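# Roll the whiteboard around the hallway corner and park it

## Task

Move the wheeled whiteboard around the bend in the hallway and stop it so that all four of its wheels sit in the strip between the two yellow tape lines on the floor, with no wheel touching either tape. The board must stand upright on its own wheels and must not be propped against a wall. Either robot or both may do the work. At the end, release the board and move the robots away from it. Any robot that topples or is left leaning makes the attempt a failure.

## Robot and tools

Robots. There are two identical Hello Robot Stretch 4 units, named r1 and r2. Each has an omni-wheel base, a mast carrying a lift, an arm that telescopes forward, a wrist with yaw, pitch and roll joints, and a two-finger gripper. Each also carries four cameras: head, head_left, head_right and wrist, named like r1_head_camera or r2_wrist_camera. A robot stands about 1.6 m tall, and no part of its base rim is more than 0.23 m from its base origin. The robots do not coordinate with each other. The same drive command can move them by different amounts, up to about 3 cm per metre. For that reason, jointly carrying a load can strain the hands and tip a robot.

Frames. Each robot uses its own base frame: the origin is on the floor below the base centre, x points forward, y to the left and z up. The odometry frame is the base frame as it was when the scene began. Nothing in the state tells you where one robot is relative to the other; only the images, lidar_m and wrist_depth_mm show that.

execute_actions. Arguments are "actions", a list holding one action or nothing, and "cameras". An empty list only reports state and images. An action is an object keyed by "r1" and/or "r2". Under each robot you can give "base", "joints" or both, plus the optional "pace" and "contact_limits". Alternatively, give only "end_of_arm": "enable_torque", which re-powers wrist or gripper motors that have shut off.
- "base" holds exactly one relative move in that robot's base frame, measured from where the robot last reported itself. translate_m: metres, positive forward, -2 to 2. strafe_m: metres sideways, positive left, -2 to 2. rotate_rad: radians, positive counter-clockwise seen from above, -3.2 to 3.2.
- "joints" gives absolute targets by name. lift_m is 0 to 1.2. arm_m is 0 to 0.55 of extension. wrist_yaw_rad is -1.134 to 4.276: 0 points ahead, positive turns left, and 3.14 is stowed; above 3.4 the arm may be in the way. wrist_pitch_rad is -1.117 to 4.259: 0 is level and 1.57 points down. wrist_roll_rad is -1.117 to 4.259: at 0 the fingers are level, and positive turns clockwise as seen from behind the gripper. gripper_m is -0.038 to 0.141 and is the fingertip gap; values below 0 press the fingers together.
- Joint targets outside a range are clamped and reported. Any other bad value or unknown key rejects the whole call.
- "pace" can be "slow", "default", "fast" or "max". These give base speeds of 0.1, 0.3, 0.4 and 0.6 m/s and turn rates of 1, 2, 3 and 4 rad/s. Both are reduced when the lift is above 0.2 m.
- "contact_limits": {"arm_m": x}, where x runs from 0 (gentlest) to 0.75 (firmest). The default is 0.5.
All motions in an action start together. No action runs longer than 15 s. Anything you leave out of an action may still be driving toward an earlier target. "cameras" is a list of camera names, or "all". Leaving it out or giving null means all cameras; [] means none.

wait(seconds 0 to 10) sends no new command and returns the state and images. zoom_image(camera, region [x0, y0, x1, y1]) shows a pixel box of at most 504x504 from that camera's latest full image, with (0,0) at the top left. finished_scene(scene) closes the current scene, given by its number, and cannot be undone. The goal must already be met and must stay met.

Order. Unfold the wrist first, for example with lift_m 0.4 and wrist_yaw_rad 0 in one action. Then drive to the board, grip it or press on it, and roll it around the corner. Next confirm in the images that all four wheels are clear of the tape and that the board stands free. Finally open the gripper, back away and finish the scene. If a call reports a stop, the later calls in that same reply are skipped.

Results. base_status and joint_status report how each motion ended. "done" for the base means the wheels turned the commanded amount, even if they slipped. "off_target" means the part stopped short and may still be pushing. "contact_stop_at_<key>" means the part hit something; lift, arm or wheels then go slack, so a lift can sag and a base can drift. "limit_stop_at_<name>" means a built-in limit stopped the motion. limit_stop_at_tilt means the robot leans more than 6 degrees; it then ignores commands until it leans less. limit_stop_at_own_body means a self-collision guard acted; move that joint away from the body. "torque_fault" means a wrist or gripper motor went limp; send enable_torque. on_its_own lists what happened without a command, and there "held at" is a target, not a measured position. joint_positions are the measured joints. hand_pose is a point between the fingertips, in the base frame, and it may be inaccurate. base_odometry counts wheel rotation, so slip shows up as travel; heading runs -3.142 to 3.142. If turned_by_wheels and turned_by_imu differ by more than about 0.1 rad, the robot probably hit something or slipped. base_tilt is in degrees, with forward and right positive, and carries a fixed offset of up to about 1.5. lidar_m gives 12 distances in 30-degree sectors, counter-clockwise from straight ahead: the 4th is left, the 7th behind, the 10th right. "-" means nothing was seen or something is closer than 0.25 m. wrist_depth_mm is a 7x7 grid of depths from 100 to 2000 mm. motor_effort is a percentage with the peak in brackets; for wheel_0 to wheel_2, positive turns the base right. A gripper reading does not prove an object is held.

Avoid the following. Do not press one robot against another: once bases touch, even millimetres more of driving is a hard press and ends the run. Do not turn or drive with more than 1 kg held and arm_m above 0.2, especially at fast paces. Avoid steady hard pushes with the gripper held high, slams, drops and letting the board fall. Never leave the board leaning on a wall or a robot tilted.

Each tool is called after "Emit:" by a JSON object that holds its "op" and its "data".

## Session

Emit:
{"op": "execute_actions", "data": {"actions": []}}

Scene clock: 0.00 s.
r1.base_odometry: x=+0.000 y=+0.000 heading=+0.000 (m, m, rad; r1's odometry frame)
r1.turned_by_wheels: +0.000 (rad since the last result)
r1.turned_by_imu: +0.000 (rad since the last result)
r1.base_tilt: forward=+0.6 right=+0.4 (deg)
r1.lidar_m: 2.15 1.07 0.84 0.82 0.92 1.42 1.17 0.83 0.62 0.62 0.67 1.09
r1.base_status: not commanded
r1.joint_positions: lift_m=+0.265 arm_m=-0.002 wrist_yaw_rad=+3.167 wrist_pitch_rad=-0.013 wrist_roll_rad=-0.001 gripper_m=+0.057
r1.joint_status: not commanded
r1.motor_effort: lift_m=+20 arm_m=+0 wrist_yaw_rad=-2 wrist_pitch_rad=-6 wrist_roll_rad=+2 gripper_m=+1 wheel_0=+0 wheel_1=+0 wheel_2=+0 (%)
r1.hand_pose: x=-0.1221 y=+0.0802 z=+0.4469 quat_wxyz=(-0.013, +0.007, +0.000, +1.000) (m; r1's base frame)
r1.wrist_depth_mm: - 141 228 1576 - - 1576 / - 111 140 1618 - - 1464 / - 113 140 1618 - - 1499 / - 135 175 1618 - - 1499 / 212 1060 1336 1618 - - 1499 / 219 1098 196 1397 193 1618 1430 / 218 976 1078 110 1078 1025 1098
r2.base_odometry: x=+0.000 y=+0.000 heading=+0.000 (m, m, rad; r2's odometry frame)
r2.turned_by_wheels: +0.000 (rad since the last result)
r2.turned_by_imu: +0.000 (rad since the last result)
r2.base_tilt: forward=+0.0 right=-0.8 (deg)
r2.lidar_m: 0.64 0.66 0.79 0.77 0.78 0.75 0.69 1.42 0.83 0.71 0.70 0.77
r2.base_status: not commanded
r2.joint_positions: lift_m=+0.274 arm_m=-0.002 wrist_yaw_rad=+3.117 wrist_pitch_rad=-0.015 wrist_roll_rad=-0.004 gripper_m=+0.057
r2.joint_status: not commanded
r2.motor_effort: lift_m=+21 arm_m=+0 wrist_yaw_rad=+0 wrist_pitch_rad=-6 wrist_roll_rad=-1 gripper_m=-1 wheel_0=+0 wheel_1=-1 wheel_2=+0 (%)
r2.hand_pose: x=-0.1174 y=+0.0945 z=+0.4567 quat_wxyz=(+0.012, +0.007, -0.002, +1.000) (m; r2's base frame)
r2.wrist_depth_mm: - 140 1397 854 904 946 759 / - 140 866 842 904 946 750 / - 126 193 831 917 960 759 / 105 140 245 842 904 931 759 / 139 - - 842 904 946 768 / 1618 1808 201 831 196 946 778 / 1138 1138 1118 111 891 904 778
pictures: r1_head_camera, r1_head_left_camera, r1_head_right_camera, r1_wrist_camera, r2_head_camera, r2_head_left_camera, r2_head_right_camera, r2_wrist_camera
Images, in order (width x height): r1_head_camera 420x560, r1_head_left_camera 420x672, r1_head_right_camera 420x672, r1_wrist_camera 616x392, r2_head_camera 420x560, r2_head_left_camera 420x672, r2_head_right_camera 420x672, r2_wrist_camera 616x392.

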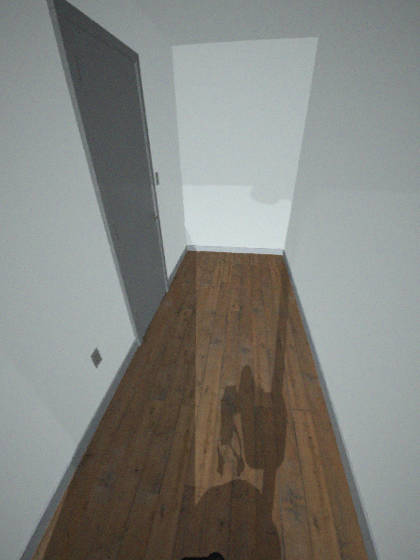

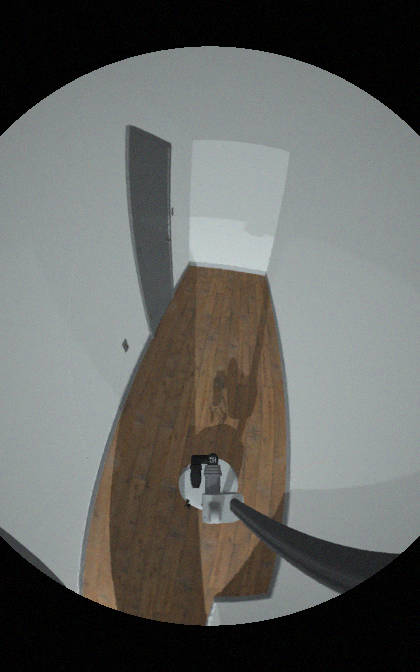

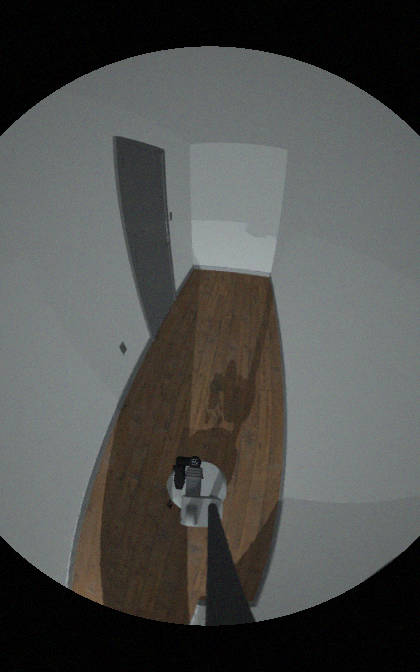

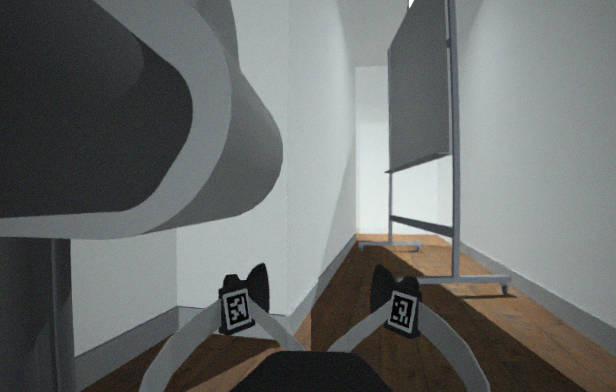

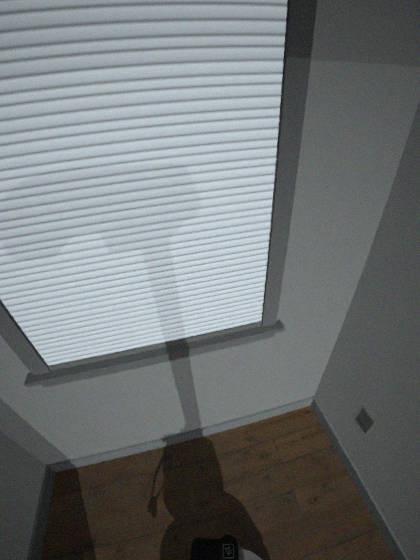

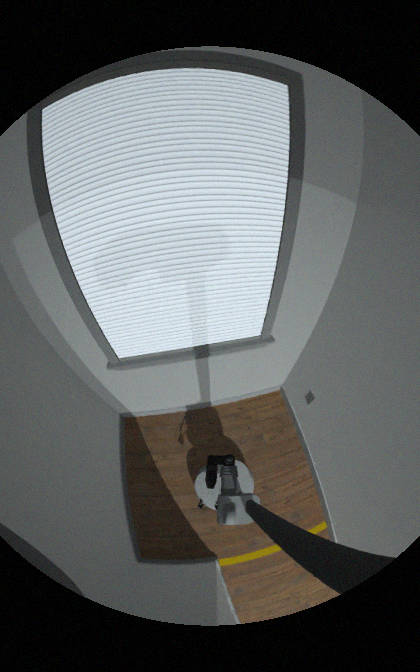

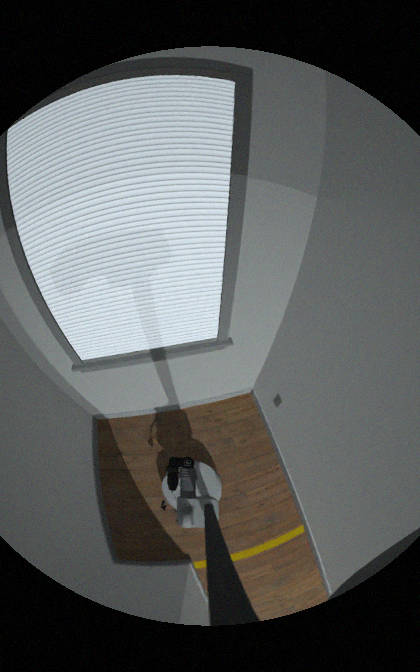

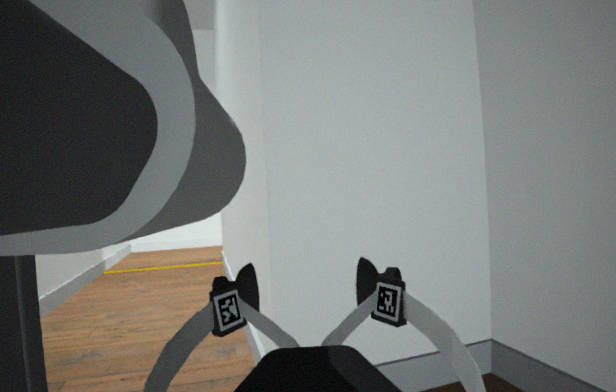

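Emit:
{"op": "execute_actions", "data": {"actions": [{"r1":{"base":{"rotate_rad":3.0},"joints":{"lift_m":0.4,"wrist_yaw_rad":0,"gripper_m":0.14}},"r2":{"base":{"rotate_rad":-2.9},"joints":{"lift_m":0.4,"wrist_yaw_rad":0,"gripper_m":0.14}}}], "cameras": ["r1_head_camera","r2_head_camera"]}}

Scene clock: 3.17 s.
r1.base_odometry: x=+0.000 y=+0.000 heading=+3.000 (m, m, rad; r1's odometry frame)
r1.turned_by_wheels: +3.000 (rad since the last result)
r1.turned_by_imu: +3.002 (rad since the last result)
r1.base_tilt: forward=+0.3 right=+0.4 (deg)
r1.lidar_m: 1.18 0.92 0.67 0.62 0.65 0.90 2.41 1.25 0.87 0.82 0.85 1.18
r1.base_status: done
r1.joint_positions: lift_m=+0.400 arm_m=-0.002 wrist_yaw_rad=+0.000 wrist_pitch_rad=-0.013 wrist_roll_rad=-0.001 gripper_m=+0.140
r1.joint_status: all done
r1.motor_effort: lift_m=+23(26) arm_m=+0(0) wrist_yaw_rad=-3(8) wrist_pitch_rad=-6(8) wrist_roll_rad=+0(1) gripper_m=+1(8) wheel_0=-1(7) wheel_1=+0(4) wheel_2=+0(9) (%)
r1.hand_pose: x=+0.4570 y=-0.0873 z=+0.5818 quat_wxyz=(+1.000, +0.000, -0.007, +0.000) (m; r1's base frame)
r1.wrist_depth_mm: 946 946 1205 - - 1576 1118 / 946 946 1229 - - 1618 1118 / 946 946 1229 - - 1661 1098 / 960 946 1255 - - 1618 1098 / 946 946 1255 - - 1618 1098 / 946 946 976 - 1661 204 1118 / 946 946 1160 110 1397 1336 1118
r2.base_odometry: x=+0.000 y=+0.000 heading=-2.900 (m, m, rad; r2's odometry frame)
r2.turned_by_wheels: -2.900 (rad since the last result)
r2.turned_by_imu: -2.870 (rad since the last result)
r2.base_tilt: forward=+0.1 right=-0.8 (deg)
r2.lidar_m: 0.76 1.05 0.76 0.70 0.75 0.69 0.66 0.69 0.82 0.77 0.79 0.69
r2.base_status: done
r2.joint_positions: lift_m=+0.400 arm_m=-0.002 wrist_yaw_rad=+0.000 wrist_pitch_rad=-0.015 wrist_roll_rad=-0.004 gripper_m=+0.140
r2.joint_status: all done
r2.motor_effort: lift_m=+22(25) arm_m=+0(0) wrist_yaw_rad=-1(7) wrist_pitch_rad=-6(6) wrist_roll_rad=+0(2) gripper_m=-1(0) wheel_0=+1(9) wheel_1=+1(6) wheel_2=+1(10) (%)
r2.hand_pose: x=+0.4573 y=-0.0874 z=+0.5825 quat_wxyz=(+1.000, -0.002, -0.007, +0.000) (m; r2's base frame)
r2.wrist_depth_mm: 1205 1808 - - 442 442 445 / 1205 1808 - - 442 442 442 / 1229 1808 - - 442 445 445 / 1205 1808 - - 442 445 442 / 1182 1756 - - 442 442 449 / 1138 1366 1808 1863 442 445 449 / 1118 1397 1499 111 445 449 445
pictures: r1_head_camera, r2_head_camera
Images, in order (width x height): r1_head_camera 420x560, r2_head_camera 420x560.

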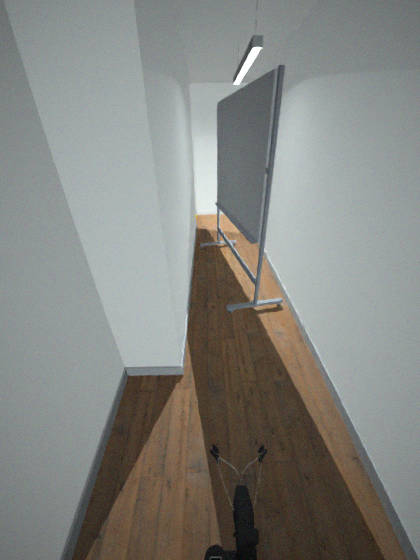

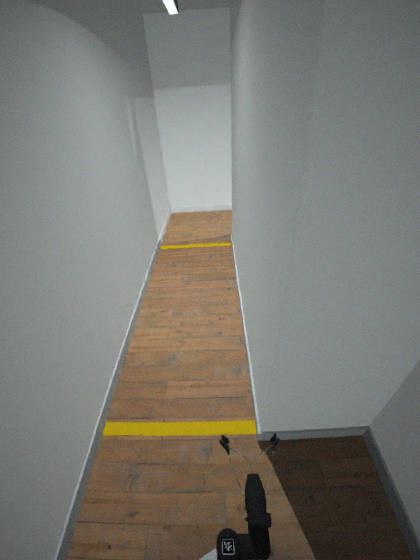

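Emit:
{"op": "execute_actions", "data": {"actions": [{"r1":{"base":{"strafe_m":-0.43}},"r2":{"base":{"strafe_m":0.3}}}], "cameras": []}}

Emit:
{"op": "execute_actions", "data": {"actions": [{"r1":{"base":{"translate_m":1.3},"pace":"fast"},"r2":{"base":{"translate_m":2},"pace":"fast"}}], "cameras": ["r1_head_camera","r2_head_camera","r1_wrist_camera"]}}

Scene clock: 8.80 s.
r1.base_odometry: x=+0.061 y=+0.426 heading=+3.000 (m, m, rad; r1's odometry frame)
r1.turned_by_wheels: +0.000 (rad since the last result)
r1.turned_by_imu: +0.000 (rad since the last result)
r1.base_tilt: forward=+0.5 right=+0.3 (deg)
r1.lidar_m: 1.58 1.36 1.09 1.03 1.10 1.50 1.71 0.63 0.44 0.40 0.43 0.60
r1.base_status: done
r1.joint_positions: lift_m=+0.400 arm_m=-0.002 wrist_yaw_rad=+0.000 wrist_pitch_rad=-0.013 wrist_roll_rad=-0.001 gripper_m=+0.140
r1.joint_status: not commanded
r1.motor_effort: lift_m=+23(23) arm_m=+0(0) wrist_yaw_rad=-2(2) wrist_pitch_rad=-7(7) wrist_roll_rad=+3(3) gripper_m=+0(1) wheel_0=+0(8) wheel_1=+3(6) wheel_2=+0(2) (%)
r1.hand_pose: x=+0.4570 y=-0.0873 z=+0.5818 quat_wxyz=(+1.000, +0.000, -0.007, +0.000) (m; r1's base frame)
r1.wrist_depth_mm: 991 1430 - - 1537 723 517 / 1008 1430 - - 1537 741 508 / 1008 1464 - - 1576 741 508 / 1008 1499 - - 1576 741 512 / 1008 1464 - - 1537 741 512 / 991 1255 1661 - 1182 204 504 / 1008 1229 1430 111 1255 691 512
r2.base_odometry: x=+0.072 y=-0.291 heading=-2.900 (m, m, rad; r2's odometry frame)
r2.turned_by_wheels: +0.000 (rad since the last result)
r2.turned_by_imu: -0.001 (rad since the last result)
r2.base_tilt: forward=+0.0 right=-0.8 (deg)
r2.lidar_m: 1.69 0.62 0.42 0.39 0.44 0.61 0.65 0.70 0.94 1.07 0.95 0.83
r2.base_status: done
r2.joint_positions: lift_m=+0.400 arm_m=-0.002 wrist_yaw_rad=+0.000 wrist_pitch_rad=-0.015 wrist_roll_rad=-0.004 gripper_m=+0.140
r2.joint_status: not commanded
r2.motor_effort: lift_m=+21(21) arm_m=+0(0) wrist_yaw_rad=-1(1) wrist_pitch_rad=-6(6) wrist_roll_rad=+2(2) gripper_m=+0(1) wheel_0=-2(11) wheel_1=-1(8) wheel_2=+0(2) (%)
r2.hand_pose: x=+0.4573 y=-0.0874 z=+0.5825 quat_wxyz=(+1.000, -0.002, -0.007, +0.000) (m; r2's base frame)
r2.wrist_depth_mm: 759 1138 - - 1430 768 544 / 759 1160 - - 1464 778 554 / 768 1138 - - 1576 798 564 / 750 1138 - - 1618 809 574 / 741 1098 - - 1618 768 585 / 723 866 1708 - 1308 715 585 / 707 976 1430 111 1308 778 580
pictures: none
No camera images: the call's "cameras" was empty. Leave "cameras" out to get every camera's image.

Scene clock: 15.10 s.
r1.base_odometry: x=-1.226 y=+0.609 heading=+3.000 (m, m, rad; r1's odometry frame)
r1.turned_by_wheels: +0.000 (rad since the last result)
r1.turned_by_imu: -0.004 (rad since the last result)
r1.base_tilt: forward=+0.4 right=+0.2 (deg)
r1.lidar_m: 0.56 0.58 0.69 0.63 1.09 1.54 1.71 0.58 0.41 0.38 0.40 0.55
r1.base_status: done
r1.joint_positions: lift_m=+0.400 arm_m=-0.002 wrist_yaw_rad=+0.000 wrist_pitch_rad=-0.013 wrist_roll_rad=-0.001 gripper_m=+0.140
r1.joint_status: not commanded
r1.motor_effort: lift_m=+23(23) arm_m=+0(0) wrist_yaw_rad=-4(2) wrist_pitch_rad=-7(8) wrist_roll_rad=+3(4) gripper_m=+0(0) wheel_0=+0(6) wheel_1=+1(6) wheel_2=+2(12) (%)
r1.hand_pose: x=+0.4570 y=-0.0874 z=+0.5818 quat_wxyz=(+1.000, +0.000, -0.007, +0.000) (m; r1's base frame)
r1.wrist_depth_mm: 1025 1464 - - 1430 676 480 / 1025 1499 - - 1430 683 473 / 1042 1499 496 - 1464 691 480 / 1042 1537 - - 1464 691 477 / 1042 1499 377 - 1430 683 477 / 1025 1281 373 - 1098 204 469 / 1025 1255 1366 110 1205 640 477
r2.base_odometry: x=-1.870 y=-0.770 heading=-2.900 (m, m, rad; r2's odometry frame)
r2.turned_by_wheels: +0.000 (rad since the last result)
r2.turned_by_imu: +0.002 (rad since the last result)
r2.base_tilt: forward=+0.0 right=-0.8 (deg)
r2.lidar_m: 1.67 0.60 0.44 0.42 0.45 0.62 1.78 0.71 0.49 0.47 0.52 0.72
r2.base_status: done
r2.joint_positions: lift_m=+0.400 arm_m=-0.002 wrist_yaw_rad=+0.000 wrist_pitch_rad=-0.015 wrist_roll_rad=-0.004 gripper_m=+0.140
r2.joint_status: not commanded
r2.motor_effort: lift_m=+21(21) arm_m=+0(0) wrist_yaw_rad=+0(1) wrist_pitch_rad=-6(6) wrist_roll_rad=-2(2) gripper_m=+0(1) wheel_0=+0(7) wheel_1=+1(5) wheel_2=+3(13) (%)
r2.hand_pose: x=+0.4573 y=-0.0874 z=+0.5825 quat_wxyz=(+1.000, -0.002, -0.007, +0.000) (m; r2's base frame)
r2.wrist_depth_mm: 759 1138 1808 1863 1863 1808 544 / 759 1138 1808 1921 1863 1863 554 / 750 1118 1863 1863 1921 1863 569 / 750 1118 1863 1808 1863 1921 569 / 741 1078 1808 1863 1863 1921 585 / 715 866 1756 1808 1618 723 585 / 699 960 1430 111 1366 1182 585
pictures: r1_head_camera, r1_wrist_camera, r2_head_camera
camera_calibration (this result's frames):
r1_wrist_camera: T_world_to_cam=[[0.0347543, -0.999362, -0.00820414, -0.0946902], [0.00545337, 0.00839861, -0.99995, 0.636961], [0.999381, 0.0347078, 0.00574178, -0.229695], [0, 0, 0, 1]] pos_world=[0.22937, -0.0920072, 0.637472]
Images, in order (width x height): r1_head_camera 420x560, r1_wrist_camera 616x392, r2_head_camera 420x560.

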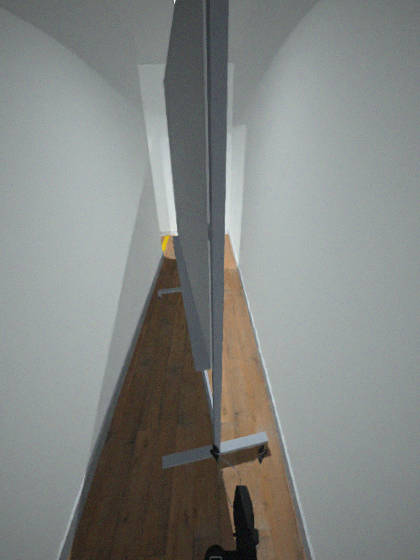

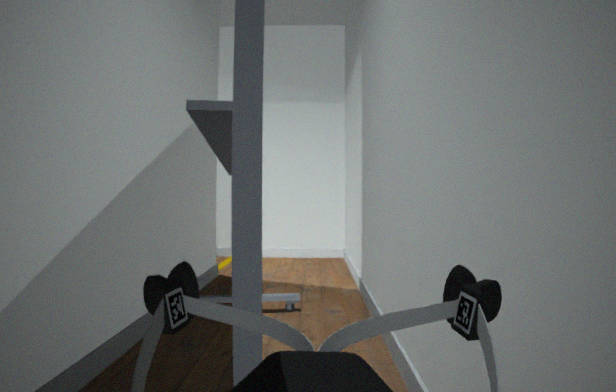

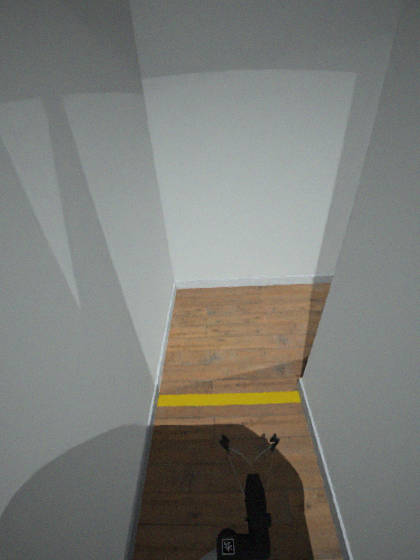

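Emit:
{"op": "execute_actions", "data": {"actions": [{"r1":{"base":{"strafe_m":0.07}}}], "cameras": []}}

Emit:
{"op": "execute_actions", "data": {"actions": [{"r1":{"base":{"translate_m":0.16}}}], "cameras": []}}

Emit:
{"op": "execute_actions", "data": {"actions": [{"r1":{"joints":{"gripper_m":0.0}}}], "cameras": []}}

Emit:
{"op": "execute_actions", "data": {"actions": [{"r1":{"base":{"translate_m":0.9},"pace":"slow"}}], "cameras": ["r1_head_camera","r2_head_camera","r1_wrist_camera"]}}

Scene clock: 17.30 s.
r1.base_odometry: x=-1.236 y=+0.540 heading=+3.000 (m, m, rad; r1's odometry frame)
r1.turned_by_wheels: +0.000 (rad since the last result)
r1.turned_by_imu: +0.000 (rad since the last result)
r1.base_tilt: forward=+0.5 right=+0.4 (deg)
r1.lidar_m: 0.55 0.56 0.60 0.56 1.01 1.42 2.08 0.69 0.49 0.44 0.47 0.66
r1.base_status: done
r1.joint_positions: lift_m=+0.400 arm_m=-0.002 wrist_yaw_rad=+0.000 wrist_pitch_rad=-0.013 wrist_roll_rad=-0.001 gripper_m=+0.140
r1.joint_status: not commanded
r1.motor_effort: lift_m=+23(23) arm_m=+0(0) wrist_yaw_rad=-2(2) wrist_pitch_rad=-7(7) wrist_roll_rad=+3(2) gripper_m=+0(3) wheel_0=+0(8) wheel_1=-1(6) wheel_2=+0(2) (%)
r1.hand_pose: x=+0.4570 y=-0.0874 z=+0.5818 quat_wxyz=(+1.000, +0.000, -0.007, +0.000) (m; r1's base frame)
r1.wrist_depth_mm: 931 1336 - 615 1708 820 585 / 946 1397 - 603 1756 831 569 / 946 1397 - 699 1756 831 580 / 960 1397 - - 1756 842 580 / 960 1366 - - 1756 831 574 / 946 1205 1661 1160 1308 204 574 / 931 1229 1430 111 1308 778 580
r2.base_odometry: x=-1.870 y=-0.770 heading=-2.900 (m, m, rad; r2's odometry frame)
r2.turned_by_wheels: +0.000 (rad since the last result)
r2.turned_by_imu: -0.001 (rad since the last result)
r2.base_tilt: forward=+0.0 right=-0.8 (deg)
r2.lidar_m: 1.66 0.58 0.43 0.42 0.43 0.61 1.79 0.70 0.50 0.47 0.50 0.68
r2.base_status: not commanded
r2.joint_positions: lift_m=+0.400 arm_m=-0.002 wrist_yaw_rad=+0.000 wrist_pitch_rad=-0.015 wrist_roll_rad=-0.004 gripper_m=+0.140
r2.joint_status: not commanded
r2.motor_effort: lift_m=+21(21) arm_m=+0(0) wrist_yaw_rad=+0(0) wrist_pitch_rad=-6(6) wrist_roll_rad=+0(1) gripper_m=-3(1) wheel_0=+0(0) wheel_1=+1(0) wheel_2=+3(3) (%)
r2.hand_pose: x=+0.4573 y=-0.0874 z=+0.5825 quat_wxyz=(+1.000, -0.002, -0.007, +0.000) (m; r2's base frame)
r2.wrist_depth_mm: 750 1160 1808 1863 1863 1921 544 / 759 1138 1808 1863 1863 1863 559 / 759 1138 1863 1863 1921 1921 569 / 750 1118 1863 1863 1863 1863 580 / 732 1098 1863 1863 1921 1921 585 / 723 866 1708 1863 1661 715 585 / 707 976 1430 111 1397 1182 585
pictures: none
No camera images: the call's "cameras" was empty. Leave "cameras" out to get every camera's image.

Scene clock: 19.20 s.
r1.base_odometry: x=-1.395 y=+0.562 heading=+3.000 (m, m, rad; r1's odometry frame)
r1.turned_by_wheels: +0.000 (rad since the last result)
r1.turned_by_imu: -0.001 (rad since the last result)
r1.base_tilt: forward=+0.5 right=+0.5 (deg)
r1.lidar_m: 0.40 0.42 0.61 0.56 0.59 1.41 2.07 0.70 0.48 0.45 0.46 0.50
r1.base_status: done
r1.joint_positions: lift_m=+0.400 arm_m=-0.002 wrist_yaw_rad=+0.000 wrist_pitch_rad=-0.013 wrist_roll_rad=-0.001 gripper_m=+0.140
r1.joint_status: not commanded
r1.motor_effort: lift_m=+23(23) arm_m=+0(0) wrist_yaw_rad=-3(2) wrist_pitch_rad=-8(7) wrist_roll_rad=+0(3) gripper_m=+1(5) wheel_0=+0(5) wheel_1=+1(7) wheel_2=+0(10) (%)
r1.hand_pose: x=+0.4570 y=-0.0874 z=+0.5818 quat_wxyz=(+1.000, +0.000, -0.007, +0.000) (m; r1's base frame)
r1.wrist_depth_mm: 931 1336 - 215 1708 809 580 / 946 1397 384 216 1708 831 569 / 960 1397 1921 216 1756 820 574 / 960 1397 - 216 1708 831 574 / 960 1397 - 216 1708 820 569 / 946 1205 1160 214 1308 204 569 / 946 1229 1366 111 1281 768 574
r2.base_odometry: x=-1.870 y=-0.770 heading=-2.900 (m, m, rad; r2's odometry frame)
r2.turned_by_wheels: +0.000 (rad since the last result)
r2.turned_by_imu: +0.000 (rad since the last result)
r2.base_tilt: forward=+0.0 right=-0.8 (deg)
r2.lidar_m: 1.66 0.61 0.44 0.41 0.44 0.60 1.80 0.71 0.50 0.48 0.50 0.71
r2.base_status: not commanded
r2.joint_positions: lift_m=+0.400 arm_m=-0.002 wrist_yaw_rad=+0.000 wrist_pitch_rad=-0.015 wrist_roll_rad=-0.004 gripper_m=+0.140
r2.joint_status: not commanded
r2.motor_effort: lift_m=+21(21) arm_m=+0(0) wrist_yaw_rad=+0(1) wrist_pitch_rad=-6(6) wrist_roll_rad=-3(1) gripper_m=-3(0) wheel_0=+0(0) wheel_1=+0(0) wheel_2=+3(3) (%)
r2.hand_pose: x=+0.4573 y=-0.0874 z=+0.5825 quat_wxyz=(+1.000, -0.002, -0.007, +0.000) (m; r2's base frame)
r2.wrist_depth_mm: 759 1160 1863 1863 1863 1863 549 / 750 1138 1863 1863 1863 1863 559 / 759 1118 1921 1863 1863 1863 569 / 750 1118 1863 1863 1863 1863 580 / 741 1098 1808 1863 1863 1863 580 / 723 866 1708 1863 1618 723 585 / 707 960 1430 111 1397 1182 585
pictures: none
No camera images: the call's "cameras" was empty. Leave "cameras" out to get every camera's image.

Scene clock: 21.57 s.
r1.base_odometry: x=-1.395 y=+0.562 heading=+3.000 (m, m, rad; r1's odometry frame)
r1.turned_by_wheels: +0.000 (rad since the last result)
r1.turned_by_imu: +0.000 (rad since the last result)
r1.base_tilt: forward=+0.4 right=+0.3 (deg)
r1.lidar_m: 0.41 0.42 0.59 0.57 0.58 1.43 2.04 0.70 0.48 0.44 0.47 0.50
r1.base_status: not commanded
r1.joint_positions: lift_m=+0.400 arm_m=-0.002 wrist_yaw_rad=+0.007 wrist_pitch_rad=-0.013 wrist_roll_rad=-0.001 gripper_m=+0.001
r1.joint_status: all done
r1.on_its_own: wrist_yaw_rad is at rest, and its effort (-23) is outside its rest range (-13 to +13)
r1.motor_effort: lift_m=+23(23) arm_m=+0(0) wrist_yaw_rad=-23(24) wrist_pitch_rad=-8(8) wrist_roll_rad=+2(2) gripper_m=-26(27) wheel_0=+0(1) wheel_1=+0(1) wheel_2=+2(2) (%)
r1.hand_pose: x=+0.4576 y=-0.0853 z=+0.5816 quat_wxyz=(+1.000, +0.000, -0.006, +0.004) (m; r1's base frame)
r1.wrist_depth_mm: 917 1336 - 213 1808 831 585 / 931 1336 433 213 1808 842 580 / 946 1336 1863 213 1863 842 585 / 946 1336 - 213 1808 854 585 / 946 1366 - 213 1808 842 580 / 931 1336 188 211 187 831 580 / 917 1138 1366 110 1336 661 585
r2.base_odometry: x=-1.870 y=-0.770 heading=-2.900 (m, m, rad; r2's odometry frame)
r2.turned_by_wheels: +0.000 (rad since the last result)
r2.turned_by_imu: -0.001 (rad since the last result)
r2.base_tilt: forward=+0.0 right=-0.8 (deg)
r2.lidar_m: 1.64 0.60 0.44 0.41 0.44 0.61 1.80 0.69 0.49 0.47 0.51 0.70
r2.base_status: not commanded
r2.joint_positions: lift_m=+0.400 arm_m=-0.002 wrist_yaw_rad=+0.000 wrist_pitch_rad=-0.015 wrist_roll_rad=-0.004 gripper_m=+0.140
r2.joint_status: not commanded
r2.motor_effort: lift_m=+21(21) arm_m=+0(0) wrist_yaw_rad=-1(0) wrist_pitch_rad=-6(6) wrist_roll_rad=-1(2) gripper_m=+0(3) wheel_0=+0(0) wheel_1=+0(0) wheel_2=+3(3) (%)
r2.hand_pose: x=+0.4573 y=-0.0874 z=+0.5825 quat_wxyz=(+1.000, -0.002, -0.007, +0.000) (m; r2's base frame)
r2.wrist_depth_mm: 759 1160 1808 1808 1863 1921 544 / 759 1138 1808 1863 1863 1863 564 / 750 1118 1863 1921 1921 1863 569 / 750 1118 1808 1863 1863 1863 574 / 741 1098 1863 1921 1921 1921 585 / 723 866 1708 1863 1661 732 585 / 707 960 1430 111 1397 1205 585
pictures: none
No camera images: the call's "cameras" was empty. Leave "cameras" out to get every camera's image.

action 0: r1: "base": translate_m = 0.9 would last too long for one action: at the pace "slow" translate_m can be at most 0.766 in either direction: name a faster pace, or command the rest in another action

Emit:
{"op": "execute_actions", "data": {"actions": [{"r1":{"base":{"translate_m":0.9}}}], "cameras": ["r1_head_camera","r2_head_camera","r1_wrist_camera"]}}

Scene clock: 24.23 s.
r1.base_odometry: x=-1.658 y=+0.598 heading=+3.012 (m, m, rad; r1's odometry frame)
r1.turned_by_wheels: +0.012 (rad since the last result)
r1.turned_by_imu: +0.015 (rad since the last result)
r1.base_tilt: forward=+0.4 right=+0.2 (deg)
r1.lidar_m: 0.33 0.33 0.60 0.56 0.58 1.45 1.92 0.69 0.48 0.45 0.49 0.38
r1.base_status: translate_m contact_stop (by the wheels' count: +0.266 of +0.900)
r1.joint_positions: lift_m=+0.400 arm_m=-0.003 wrist_yaw_rad=-0.003 wrist_pitch_rad=-0.014 wrist_roll_rad=-0.001 gripper_m=+0.000
r1.joint_status: not commanded
r1.on_its_own: the wheels are slack since a contact_stop
r1.motor_effort: lift_m=+20(23) arm_m=+0(2) wrist_yaw_rad=+7(97) wrist_pitch_rad=-5(21) wrist_roll_rad=+1(3) gripper_m=-9(29) wheel_0=+0(10) wheel_1=+0(11) wheel_2=-1(35) (%)
r1.hand_pose: x=+0.4566 y=-0.0882 z=+0.5823 quat_wxyz=(+1.000, +0.000, -0.007, -0.001) (m; r1's base frame)
r1.wrist_depth_mm: 917 1255 232 128 1576 854 597 / 917 1308 343 128 1576 854 591 / 931 1336 1808 128 1576 866 597 / 946 1336 - 128 1576 866 597 / 917 1336 - 128 1576 866 597 / 931 1336 1661 128 183 854 591 / 917 1138 1281 110 1308 676 597
r2.base_odometry: x=-1.870 y=-0.770 heading=-2.900 (m, m, rad; r2's odometry frame)
r2.turned_by_wheels: +0.000 (rad since the last result)
r2.turned_by_imu: -0.001 (rad since the last result)
r2.base_tilt: forward=+0.0 right=-0.9 (deg)
r2.lidar_m: 1.67 0.59 0.45 0.42 0.44 0.62 1.79 0.71 0.49 0.47 0.50 0.70
r2.base_status: not commanded
r2.joint_positions: lift_m=+0.400 arm_m=-0.002 wrist_yaw_rad=+0.000 wrist_pitch_rad=-0.015 wrist_roll_rad=-0.004 gripper_m=+0.140
r2.joint_status: not commanded
r2.motor_effort: lift_m=+21(21) arm_m=+0(0) wrist_yaw_rad=-1(0) wrist_pitch_rad=-6(6) wrist_roll_rad=+0(2) gripper_m=+1(3) wheel_0=+0(0) wheel_1=+0(1) wheel_2=+3(2) (%)
r2.hand_pose: x=+0.4573 y=-0.0874 z=+0.5825 quat_wxyz=(+1.000, -0.002, -0.007, +0.000) (m; r2's base frame)
r2.wrist_depth_mm: 759 1138 1863 1808 1863 1863 549 / 768 1118 1863 1863 1863 1921 559 / 759 1138 1863 1863 1863 1863 574 / 741 1118 1863 1921 1863 1863 580 / 732 1098 1863 1863 1921 1863 580 / 723 866 1756 1863 1618 723 585 / 707 960 1430 111 1366 1182 585
pictures: r1_head_camera, r1_wrist_camera, r2_head_camera
camera_calibration (this result's frames):
r1_wrist_camera: T_world_to_cam=[[0.0317763, -0.999462, -0.00817969, -0.0941971], [0.00629358, 0.00838374, -0.999945, 0.637075], [0.999475, 0.0317231, 0.0065566, -0.230077], [0, 0, 0, 1]] pos_world=[0.22894, -0.0921887, 0.637778]
Images, in order (width x height): r1_head_camera 420x560, r1_wrist_camera 616x392, r2_head_camera 420x560.

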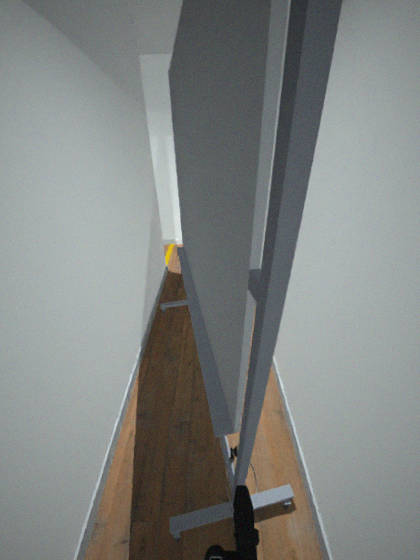

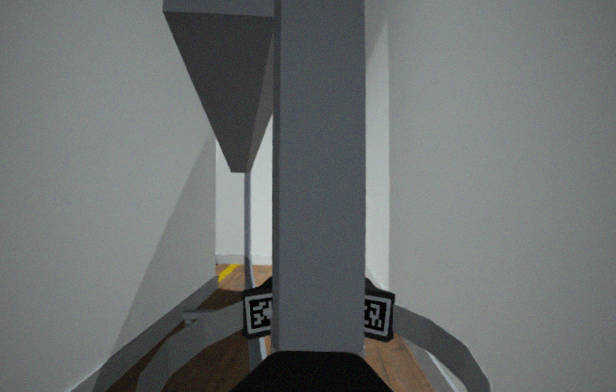

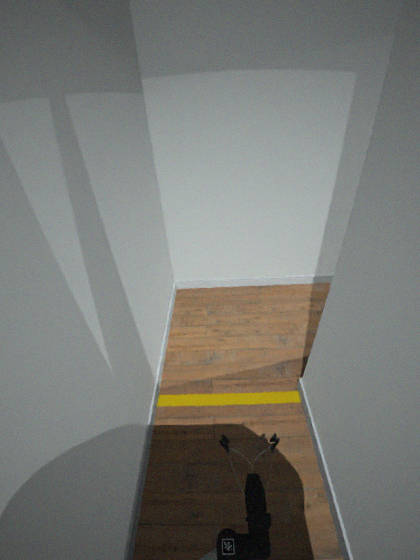

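Emit:
{"op": "execute_actions", "data": {"actions": [{"r1":{"base":{"translate_m":-0.15},"joints":{"arm_m":0.13},"pace":"slow"},"r2":{"base":{"translate_m":1.45}}}], "cameras": []}}

Emit:
{"op": "execute_actions", "data": {"actions": [{"r2":{"base":{"rotate_rad":-1.57}}}], "cameras": ["r2_head_camera","r2_wrist_camera"]}}

Scene clock: 31.07 s.
r1.base_odometry: x=-1.510 y=+0.579 heading=+3.012 (m, m, rad; r1's odometry frame)
r1.turned_by_wheels: +0.000 (rad since the last result)
r1.turned_by_imu: +0.000 (rad since the last result)
r1.base_tilt: forward=+0.4 right=+0.5 (deg)
r1.lidar_m: 0.48 0.46 0.59 0.55 0.59 1.45 1.91 0.69 0.48 0.47 0.48 0.53
r1.base_status: done
r1.joint_positions: lift_m=+0.400 arm_m=+0.129 wrist_yaw_rad=+0.000 wrist_pitch_rad=-0.014 wrist_roll_rad=-0.001 gripper_m=+0.000
r1.joint_status: all done
r1.motor_effort: lift_m=+20(20) arm_m=+6(7) wrist_yaw_rad=-1(5) wrist_pitch_rad=-6(7) wrist_roll_rad=+1(1) gripper_m=-12(11) wheel_0=-4(5) wheel_1=-2(10) wheel_2=+2(6) (%)
r1.hand_pose: x=+0.5883 y=-0.0873 z=+0.5821 quat_wxyz=(+1.000, +0.000, -0.007, +0.000) (m; r1's base frame)
r1.wrist_depth_mm: 917 1308 235 146 1576 854 603 / 917 1308 382 146 1618 866 597 / 931 1336 1863 146 1618 866 603 / 931 1336 - 146 1618 878 603 / 931 1336 - 146 1618 878 597 / 917 1336 1708 146 182 866 597 / 917 1138 1281 110 1336 683 597
r2.base_odometry: x=-3.278 y=-1.118 heading=-2.899 (m, m, rad; r2's odometry frame)
r2.turned_by_wheels: +0.000 (rad since the last result)
r2.turned_by_imu: +0.001 (rad since the last result)
r2.base_tilt: forward=+0.1 right=-0.8 (deg)
r2.lidar_m: 0.60 0.59 0.42 0.40 0.42 0.60 1.80 0.70 0.69 1.27 0.85 0.61
r2.base_status: done
r2.joint_positions: lift_m=+0.400 arm_m=-0.002 wrist_yaw_rad=+0.000 wrist_pitch_rad=-0.015 wrist_roll_rad=-0.004 gripper_m=+0.140
r2.joint_status: not commanded
r2.motor_effort: lift_m=+21(21) arm_m=+0(0) wrist_yaw_rad=+1(0) wrist_pitch_rad=-6(6) wrist_roll_rad=-2(1) gripper_m=-5(0) wheel_0=+3(6) wheel_1=+2(4) wheel_2=-2(11) (%)
r2.hand_pose: x=+0.4573 y=-0.0874 z=+0.5825 quat_wxyz=(+1.000, -0.002, -0.007, +0.000) (m; r2's base frame)
r2.wrist_depth_mm: 375 379 382 382 382 384 384 / 377 379 382 382 382 384 384 / 379 379 377 382 384 382 384 / 379 379 379 382 384 384 384 / 377 379 382 382 384 387 384 / 377 379 379 382 384 387 387 / 379 377 382 111 382 387 389
pictures: none
No camera images: the call's "cameras" was empty. Leave "cameras" out to get every camera's image.

Scene clock: 33.13 s.
r1.base_odometry: x=-1.510 y=+0.579 heading=+3.012 (m, m, rad; r1's odometry frame)
r1.turned_by_wheels: +0.000 (rad since the last result)
r1.turned_by_imu: +0.000 (rad since the last result)
r1.base_tilt: forward=+0.4 right=+0.5 (deg)
r1.lidar_m: 0.47 0.48 0.60 0.55 0.59 1.45 1.94 0.69 0.49 0.45 0.47 0.55
r1.base_status: not commanded
r1.joint_positions: lift_m=+0.400 arm_m=+0.129 wrist_yaw_rad=+0.000 wrist_pitch_rad=-0.014 wrist_roll_rad=-0.001 gripper_m=+0.000
r1.joint_status: not commanded
r1.motor_effort: lift_m=+20(20) arm_m=+6(6) wrist_yaw_rad=-4(4) wrist_pitch_rad=-7(6) wrist_roll_rad=+3(2) gripper_m=-13(16) wheel_0=-3(3) wheel_1=-2(3) wheel_2=+2(2) (%)
r1.hand_pose: x=+0.5883 y=-0.0873 z=+0.5821 quat_wxyz=(+1.000, +0.000, -0.007, +0.000) (m; r1's base frame)
r1.wrist_depth_mm: 904 1308 235 146 1618 854 603 / 917 1308 384 146 1618 866 591 / 931 1308 1863 146 1661 866 597 / 931 1336 - 146 1661 878 603 / 931 1336 - 146 1618 866 597 / 917 1336 1661 146 182 854 591 / 917 1160 1255 110 1308 683 603
r2.base_odometry: x=-3.278 y=-1.118 heading=+1.814 (m, m, rad; r2's odometry frame)
r2.turned_by_wheels: -1.569 (rad since the last result)
r2.turned_by_imu: -1.554 (rad since the last result)
r2.base_tilt: forward=+0.0 right=-0.8 (deg)
r2.lidar_m: 1.25 0.88 0.61 0.59 0.60 0.43 0.39 0.43 0.61 1.67 0.70 0.68
r2.base_status: done
r2.joint_positions: lift_m=+0.400 arm_m=-0.002 wrist_yaw_rad=+0.000 wrist_pitch_rad=-0.015 wrist_roll_rad=-0.004 gripper_m=+0.140
r2.joint_status: not commanded
r2.motor_effort: lift_m=+21(21) arm_m=+0(0) wrist_yaw_rad=+0(1) wrist_pitch_rad=-6(6) wrist_roll_rad=-2(2) gripper_m=-1(1) wheel_0=+3(8) wheel_1=+2(10) wheel_2=+2(8) (%)
r2.hand_pose: x=+0.4573 y=-0.0875 z=+0.5825 quat_wxyz=(+1.000, -0.002, -0.007, +0.000) (m; r2's base frame)
r2.wrist_depth_mm: 1008 1576 - 1708 1430 741 525 / 1025 1537 - 1808 1464 750 535 / 1025 1537 - 1921 1537 768 549 / 1025 1499 - - 1537 788 554 / 991 1464 - - 1618 750 559 / 976 1182 1756 1863 1281 691 564 / 960 1281 1464 111 1229 750 564
pictures: r2_head_camera, r2_wrist_camera
camera_calibration (this result's frames):
r2_wrist_camera: T_world_to_cam=[[-0.00208844, -0.999007, -0.0445125, -0.0566995], [0.0269979, 0.04444, -0.998647, 0.63497], [0.999633, -0.00328736, 0.0268783, -0.243221], [0, 0, 0, 1]] pos_world=[0.22587, -0.0856608, 0.638124]
Images, in order (width x height): r2_head_camera 420x560, r2_wrist_camera 616x392.

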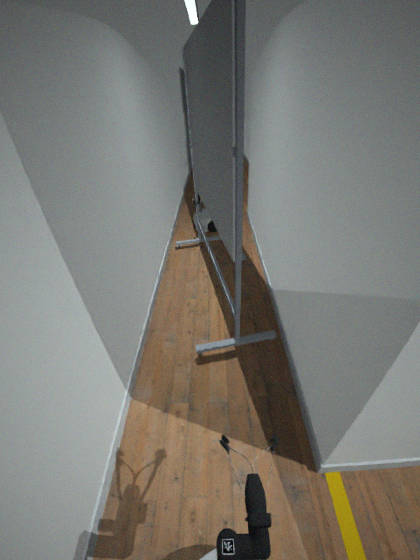

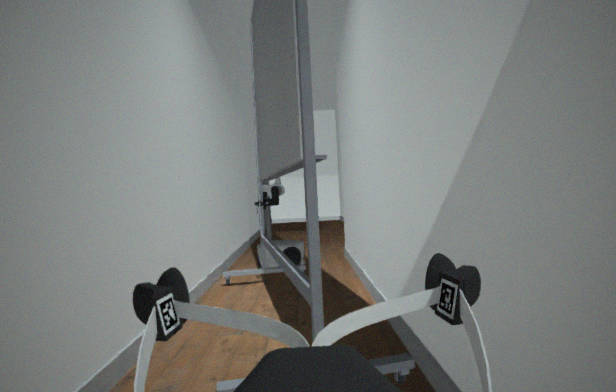

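Emit:
{"op": "execute_actions", "data": {"actions": [{"r2":{"base":{"translate_m":0.76},"joints":{"arm_m":0.13}}}], "cameras": ["r2_wrist_camera"]}}

Emit:
{"op": "execute_actions", "data": {"actions": [{"r2":{"joints":{"gripper_m":-0.02}}}], "cameras": []}}

Emit:
{"op": "execute_actions", "data": {"actions": [{"r2":{"base":{"strafe_m":0.15},"pace":"slow"}}], "cameras": []}}

Emit:
{"op": "execute_actions", "data": {"actions": [{"r1":{"base":{"translate_m":0.76},"pace":"slow"},"r2":{"base":{"translate_m":-0.76},"pace":"slow"}}], "cameras": ["r2_head_camera","r2_wrist_camera","r1_head_camera"]}}

Scene clock: 37.93 s.
r1.base_odometry: x=-1.510 y=+0.579 heading=+3.012 (m, m, rad; r1's odometry frame)
r1.turned_by_wheels: +0.000 (rad since the last result)
r1.turned_by_imu: +0.000 (rad since the last result)
r1.base_tilt: forward=+0.4 right=+0.4 (deg)
r1.lidar_m: 0.47 0.47 0.59 0.56 0.61 1.44 1.92 0.70 0.48 0.44 0.48 0.55
r1.base_status: not commanded
r1.joint_positions: lift_m=+0.400 arm_m=+0.129 wrist_yaw_rad=+0.000 wrist_pitch_rad=-0.014 wrist_roll_rad=-0.001 gripper_m=+0.000
r1.joint_status: not commanded
r1.motor_effort: lift_m=+20(20) arm_m=+6(6) wrist_yaw_rad=-4(4) wrist_pitch_rad=-6(5) wrist_roll_rad=+1(2) gripper_m=-12(14) wheel_0=-3(3) wheel_1=-3(3) wheel_2=+2(2) (%)
r1.hand_pose: x=+0.5883 y=-0.0873 z=+0.5821 quat_wxyz=(+1.000, +0.000, -0.007, +0.000) (m; r1's base frame)
r1.wrist_depth_mm: 904 1308 235 146 1576 854 603 / 917 1308 384 146 1618 878 591 / 931 1336 1863 146 1618 866 603 / 931 1336 - 146 1661 878 603 / 931 1336 - 146 1618 866 597 / 917 1308 1661 146 182 866 591 / 904 1138 1255 110 1308 683 597
r2.base_odometry: x=-3.461 y=-0.381 heading=+1.814 (m, m, rad; r2's odometry frame)
r2.turned_by_wheels: +0.000 (rad since the last result)
r2.turned_by_imu: -0.001 (rad since the last result)
r2.base_tilt: forward=+0.0 right=-0.8 (deg)
r2.lidar_m: 0.49 0.86 0.63 0.58 0.63 0.90 1.17 1.21 0.48 0.46 0.50 0.68
r2.base_status: done
r2.joint_positions: lift_m=+0.400 arm_m=+0.128 wrist_yaw_rad=-0.008 wrist_pitch_rad=-0.015 wrist_roll_rad=-0.004 gripper_m=+0.140
r2.joint_status: all done
r2.on_its_own: wrist_yaw_rad is at rest, and its effort (+22) is outside its rest range (-13 to +13)
r2.motor_effort: lift_m=+21(21) arm_m=+9(11) wrist_yaw_rad=+22(22) wrist_pitch_rad=-5(7) wrist_roll_rad=-1(2) gripper_m=+0(1) wheel_0=+0(7) wheel_1=+1(8) wheel_2=-7(14) (%)
r2.hand_pose: x=+0.5870 y=-0.0896 z=+0.5825 quat_wxyz=(+1.000, -0.002, -0.007, -0.004) (m; r2's base frame)
r2.wrist_depth_mm: 1025 1576 - 208 254 723 521 / 1042 1576 - 289 991 741 530 / 1042 1576 - 504 158 759 544 / 1025 1537 - - 158 768 549 / 1008 1499 - - 158 732 554 / 991 1281 220 1808 158 640 559 / 960 1308 1366 111 621 788 554
pictures: r2_wrist_camera
camera_calibration (this result's frames):
r2_wrist_camera: T_world_to_cam=[[-0.00963065, -0.998962, -0.0445133, -0.0541696], [0.0273619, 0.0442354, -0.998646, 0.631339], [0.999579, -0.0108356, 0.0269075, -0.373612], [0, 0, 0, 1]] pos_world=[0.355658, -0.0860892, 0.638126]
Images, in order (width x height): r2_wrist_camera 616x392.

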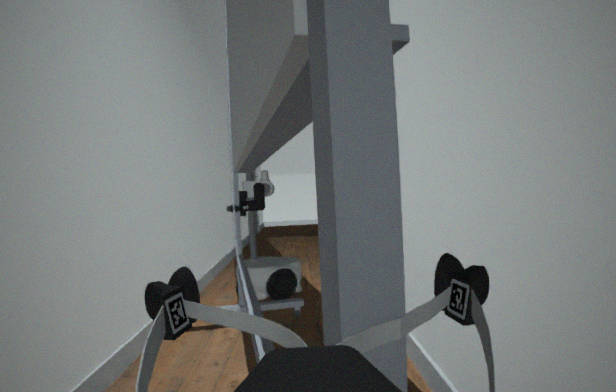

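Scene clock: 40.43 s.
r1.base_odometry: x=-1.510 y=+0.579 heading=+3.012 (m, m, rad; r1's odometry frame)
r1.turned_by_wheels: +0.000 (rad since the last result)
r1.turned_by_imu: +0.000 (rad since the last result)
r1.base_tilt: forward=+0.4 right=+0.4 (deg)
r1.lidar_m: 0.47 0.48 0.59 0.57 0.59 1.43 1.92 0.69 0.49 0.45 0.48 0.56
r1.base_status: not commanded
r1.joint_positions: lift_m=+0.400 arm_m=+0.129 wrist_yaw_rad=-0.002 wrist_pitch_rad=-0.014 wrist_roll_rad=-0.001 gripper_m=+0.000
r1.joint_status: not commanded
r1.motor_effort: lift_m=+20(20) arm_m=+6(6) wrist_yaw_rad=+4(11) wrist_pitch_rad=-4(5) wrist_roll_rad=+3(2) gripper_m=-8(10) wheel_0=-2(3) wheel_1=-1(2) wheel_2=-2(2) (%)
r1.hand_pose: x=+0.5881 y=-0.0881 z=+0.5822 quat_wxyz=(+1.000, +0.000, -0.007, -0.001) (m; r1's base frame)
r1.wrist_depth_mm: 904 1308 235 146 1576 842 597 / 917 1336 384 146 1576 866 591 / 917 1336 1863 146 1618 866 597 / 931 1336 - 146 1618 866 597 / 931 1366 - 146 1576 866 597 / 931 1336 1661 146 181 854 585 / 917 1160 1255 110 1336 683 597
r2.base_odometry: x=-3.461 y=-0.381 heading=+1.814 (m, m, rad; r2's odometry frame)
r2.turned_by_wheels: +0.000 (rad since the last result)
r2.turned_by_imu: -0.001 (rad since the last result)
r2.base_tilt: forward=+0.0 right=-0.8 (deg)
r2.lidar_m: 0.52 0.85 0.63 0.59 0.62 0.88 1.17 1.22 0.51 0.45 0.49 0.67
r2.base_status: not commanded
r2.joint_positions: lift_m=+0.400 arm_m=+0.129 wrist_yaw_rad=-0.004 wrist_pitch_rad=-0.015 wrist_roll_rad=-0.004 gripper_m=-0.020
r2.joint_status: all done
r2.motor_effort: lift_m=+21(21) arm_m=+7(9) wrist_yaw_rad=+11(31) wrist_pitch_rad=-6(6) wrist_roll_rad=-1(1) gripper_m=-10(11) wheel_0=-4(4) wheel_1=+1(2) wheel_2=-7(7) (%)
r2.hand_pose: x=+0.5876 y=-0.0886 z=+0.5824 quat_wxyz=(+1.000, -0.002, -0.007, -0.002) (m; r2's base frame)
r2.wrist_depth_mm: 1042 1537 - 149 1160 732 517 / 1025 1576 - 150 1430 741 530 / 1042 1576 - 150 1464 759 539 / 1025 1537 - 151 1499 778 549 / 1025 1499 - 150 1576 778 559 / 991 1464 1708 150 183 798 559 / 960 1281 1308 111 1281 647 559
pictures: none
No camera images: the call's "cameras" was empty. Leave "cameras" out to get every camera's image.

Scene clock: 43.07 s.
r1.base_odometry: x=-1.510 y=+0.579 heading=+3.012 (m, m, rad; r1's odometry frame)
r1.turned_by_wheels: +0.000 (rad since the last result)
r1.turned_by_imu: -0.001 (rad since the last result)
r1.base_tilt: forward=+0.2 right=+0.3 (deg)
r1.lidar_m: 0.46 0.50 0.60 0.55 0.60 1.45 1.95 0.68 0.48 0.43 0.46 0.53
r1.base_status: not commanded
r1.joint_positions: lift_m=+0.400 arm_m=+0.129 wrist_yaw_rad=-0.011 wrist_pitch_rad=-0.014 wrist_roll_rad=-0.001 gripper_m=+0.000
r1.joint_status: not commanded
r1.on_its_own: wrist_yaw_rad is at rest, and its effort (+30) is outside its rest range (-13 to +13)
r1.motor_effort: lift_m=+19(20) arm_m=+6(6) wrist_yaw_rad=+30(28) wrist_pitch_rad=-5(6) wrist_roll_rad=+3(3) gripper_m=-8(11) wheel_0=-2(2) wheel_1=-1(1) wheel_2=-7(7) (%)
r1.hand_pose: x=+0.5874 y=-0.0906 z=+0.5822 quat_wxyz=(+1.000, +0.000, -0.007, -0.005) (m; r1's base frame)
r1.wrist_depth_mm: 946 1366 245 132 1499 820 585 / 931 1366 439 132 1499 831 574 / 946 1366 - 131 1499 831 585 / 946 1366 - 131 1537 842 580 / 960 1366 - 131 1537 831 574 / 931 1366 1808 132 183 820 574 / 946 1205 1336 110 1281 661 580
r2.base_odometry: x=-3.606 y=-0.416 heading=+1.812 (m, m, rad; r2's odometry frame)
r2.turned_by_wheels: -0.002 (rad since the last result)
r2.turned_by_imu: -0.006 (rad since the last result)
r2.base_tilt: forward=+0.0 right=-0.8 (deg)
r2.lidar_m: 0.50 0.65 0.47 0.42 0.45 0.64 1.18 1.23 0.65 0.60 0.64 0.89
r2.base_status: done
r2.joint_positions: lift_m=+0.400 arm_m=+0.129 wrist_yaw_rad=-0.019 wrist_pitch_rad=-0.015 wrist_roll_rad=-0.004 gripper_m=-0.020
r2.joint_status: not commanded
r2.on_its_own: wrist_yaw_rad is at rest, and its effort (+55) is outside its rest range (-13 to +13)
r2.motor_effort: lift_m=+21(22) arm_m=+8(8) wrist_yaw_rad=+55(71) wrist_pitch_rad=-5(6) wrist_roll_rad=-2(1) gripper_m=-11(9) wheel_0=-12(20) wheel_1=+2(4) wheel_2=-13(13) (%)
r2.hand_pose: x=+0.5862 y=-0.0930 z=+0.5826 quat_wxyz=(+1.000, -0.002, -0.008, -0.010) (m; r2's base frame)
r2.wrist_depth_mm: 842 1336 - 150 1281 946 691 / 854 1336 - 150 1576 976 691 / 854 1308 - 150 1618 976 699 / 831 1281 - 150 1708 1008 699 / 842 1255 - 151 1756 1025 707 / 820 1229 1756 151 178 960 715 / 809 1098 1281 111 1308 904 741
pictures: none
No camera images: the call's "cameras" was empty. Leave "cameras" out to get every camera's image.

Scene clock: 51.97 s.
r1.base_odometry: x=-2.263 y=+0.678 heading=+3.011 (m, m, rad; r1's odometry frame)
r1.turned_by_wheels: +0.000 (rad since the last result)
r1.turned_by_imu: -0.009 (rad since the last result)
r1.base_tilt: forward=+0.4 right=+0.5 (deg)
r1.lidar_m: 0.45 0.48 0.60 0.57 0.60 0.84 1.98 0.68 0.46 0.44 0.47 0.53
r1.base_status: done
r1.joint_positions: lift_m=+0.400 arm_m=+0.129 wrist_yaw_rad=-0.009 wrist_pitch_rad=-0.012 wrist_roll_rad=-0.001 gripper_m=+0.000
r1.joint_status: not commanded
r1.on_its_own: wrist_yaw_rad is at rest, and its effort (+23) is outside its rest range (-13 to +13)
r1.motor_effort: lift_m=+20(20) arm_m=+6(6) wrist_yaw_rad=+23(37) wrist_pitch_rad=-10(9) wrist_roll_rad=+1(2) gripper_m=-9(6) wheel_0=+2(6) wheel_1=+2(7) wheel_2=-9(19) (%)
r1.hand_pose: x=+0.5875 y=-0.0900 z=+0.5818 quat_wxyz=(+1.000, +0.000, -0.006, -0.004) (m; r1's base frame)
r1.wrist_depth_mm: 946 1366 247 124 1430 798 569 / 960 1397 445 124 1464 798 564 / 960 1430 - 124 1430 809 569 / 976 1397 - 124 1464 820 569 / 976 1397 - 124 1464 809 564 / 960 1397 1661 124 181 788 559 / 946 1205 1336 110 1255 661 569
r2.base_odometry: x=-3.425 y=-1.154 heading=+1.812 (m, m, rad; r2's odometry frame)
r2.turned_by_wheels: +0.000 (rad since the last result)
r2.turned_by_imu: -0.002 (rad since the last result)
r2.base_tilt: forward=+0.0 right=-0.8 (deg)
r2.lidar_m: 0.52 0.66 0.46 0.43 0.48 0.44 0.39 0.42 0.59 1.64 0.82 0.90
r2.base_status: done
r2.joint_positions: lift_m=+0.400 arm_m=+0.129 wrist_yaw_rad=+0.003 wrist_pitch_rad=-0.015 wrist_roll_rad=-0.004 gripper_m=-0.020
r2.joint_status: not commanded
r2.motor_effort: lift_m=+21(21) arm_m=+8(8) wrist_yaw_rad=-9(56) wrist_pitch_rad=-6(7) wrist_roll_rad=-1(0) gripper_m=-10(8) wheel_0=-1(17) wheel_1=-2(8) wheel_2=+5(9) (%)
r2.hand_pose: x=+0.5882 y=-0.0866 z=+0.5824 quat_wxyz=(+1.000, -0.002, -0.007, +0.001) (m; r2's base frame)
r2.wrist_depth_mm: 798 1229 - 156 1576 1025 732 / 798 1182 - 157 - 1060 732 / 798 1182 - 157 - 1060 750 / 778 1160 - 157 - 1098 759 / 778 1138 - 157 - 1118 759 / 759 1118 1537 158 185 1118 759 / 741 946 1366 111 1336 960 788
pictures: r1_head_camera, r2_head_camera, r2_wrist_camera
camera_calibration (this result's frames):
r2_wrist_camera: T_world_to_cam=[[0.000805275, -0.999008, -0.0445126, -0.0572931], [0.0268188, 0.0445182, -0.998649, 0.631495], [0.99964, -0.000389588, 0.0268281, -0.373866], [0, 0, 0, 1]] pos_world=[0.356841, -0.085495, 0.638122]
Images, in order (width x height): r1_head_camera 420x560, r2_head_camera 420x560, r2_wrist_camera 616x392.

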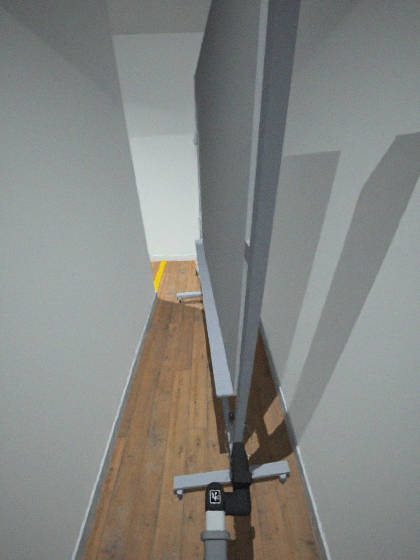

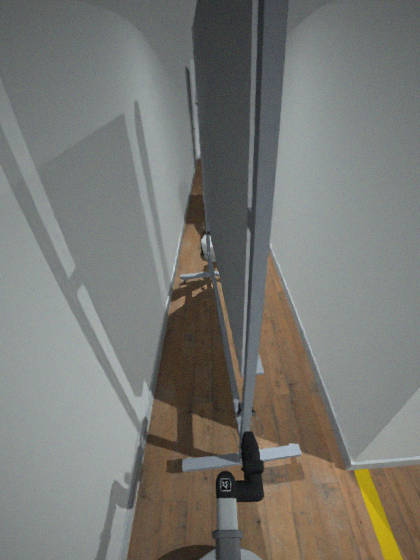

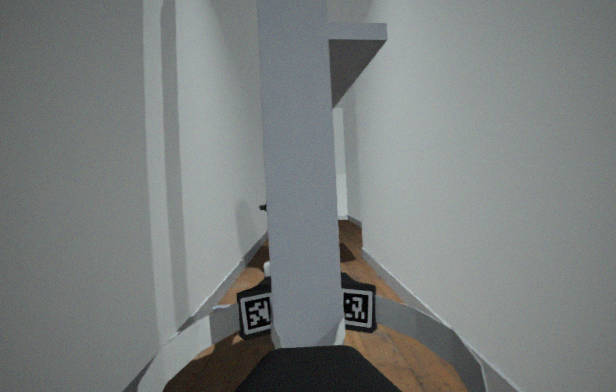

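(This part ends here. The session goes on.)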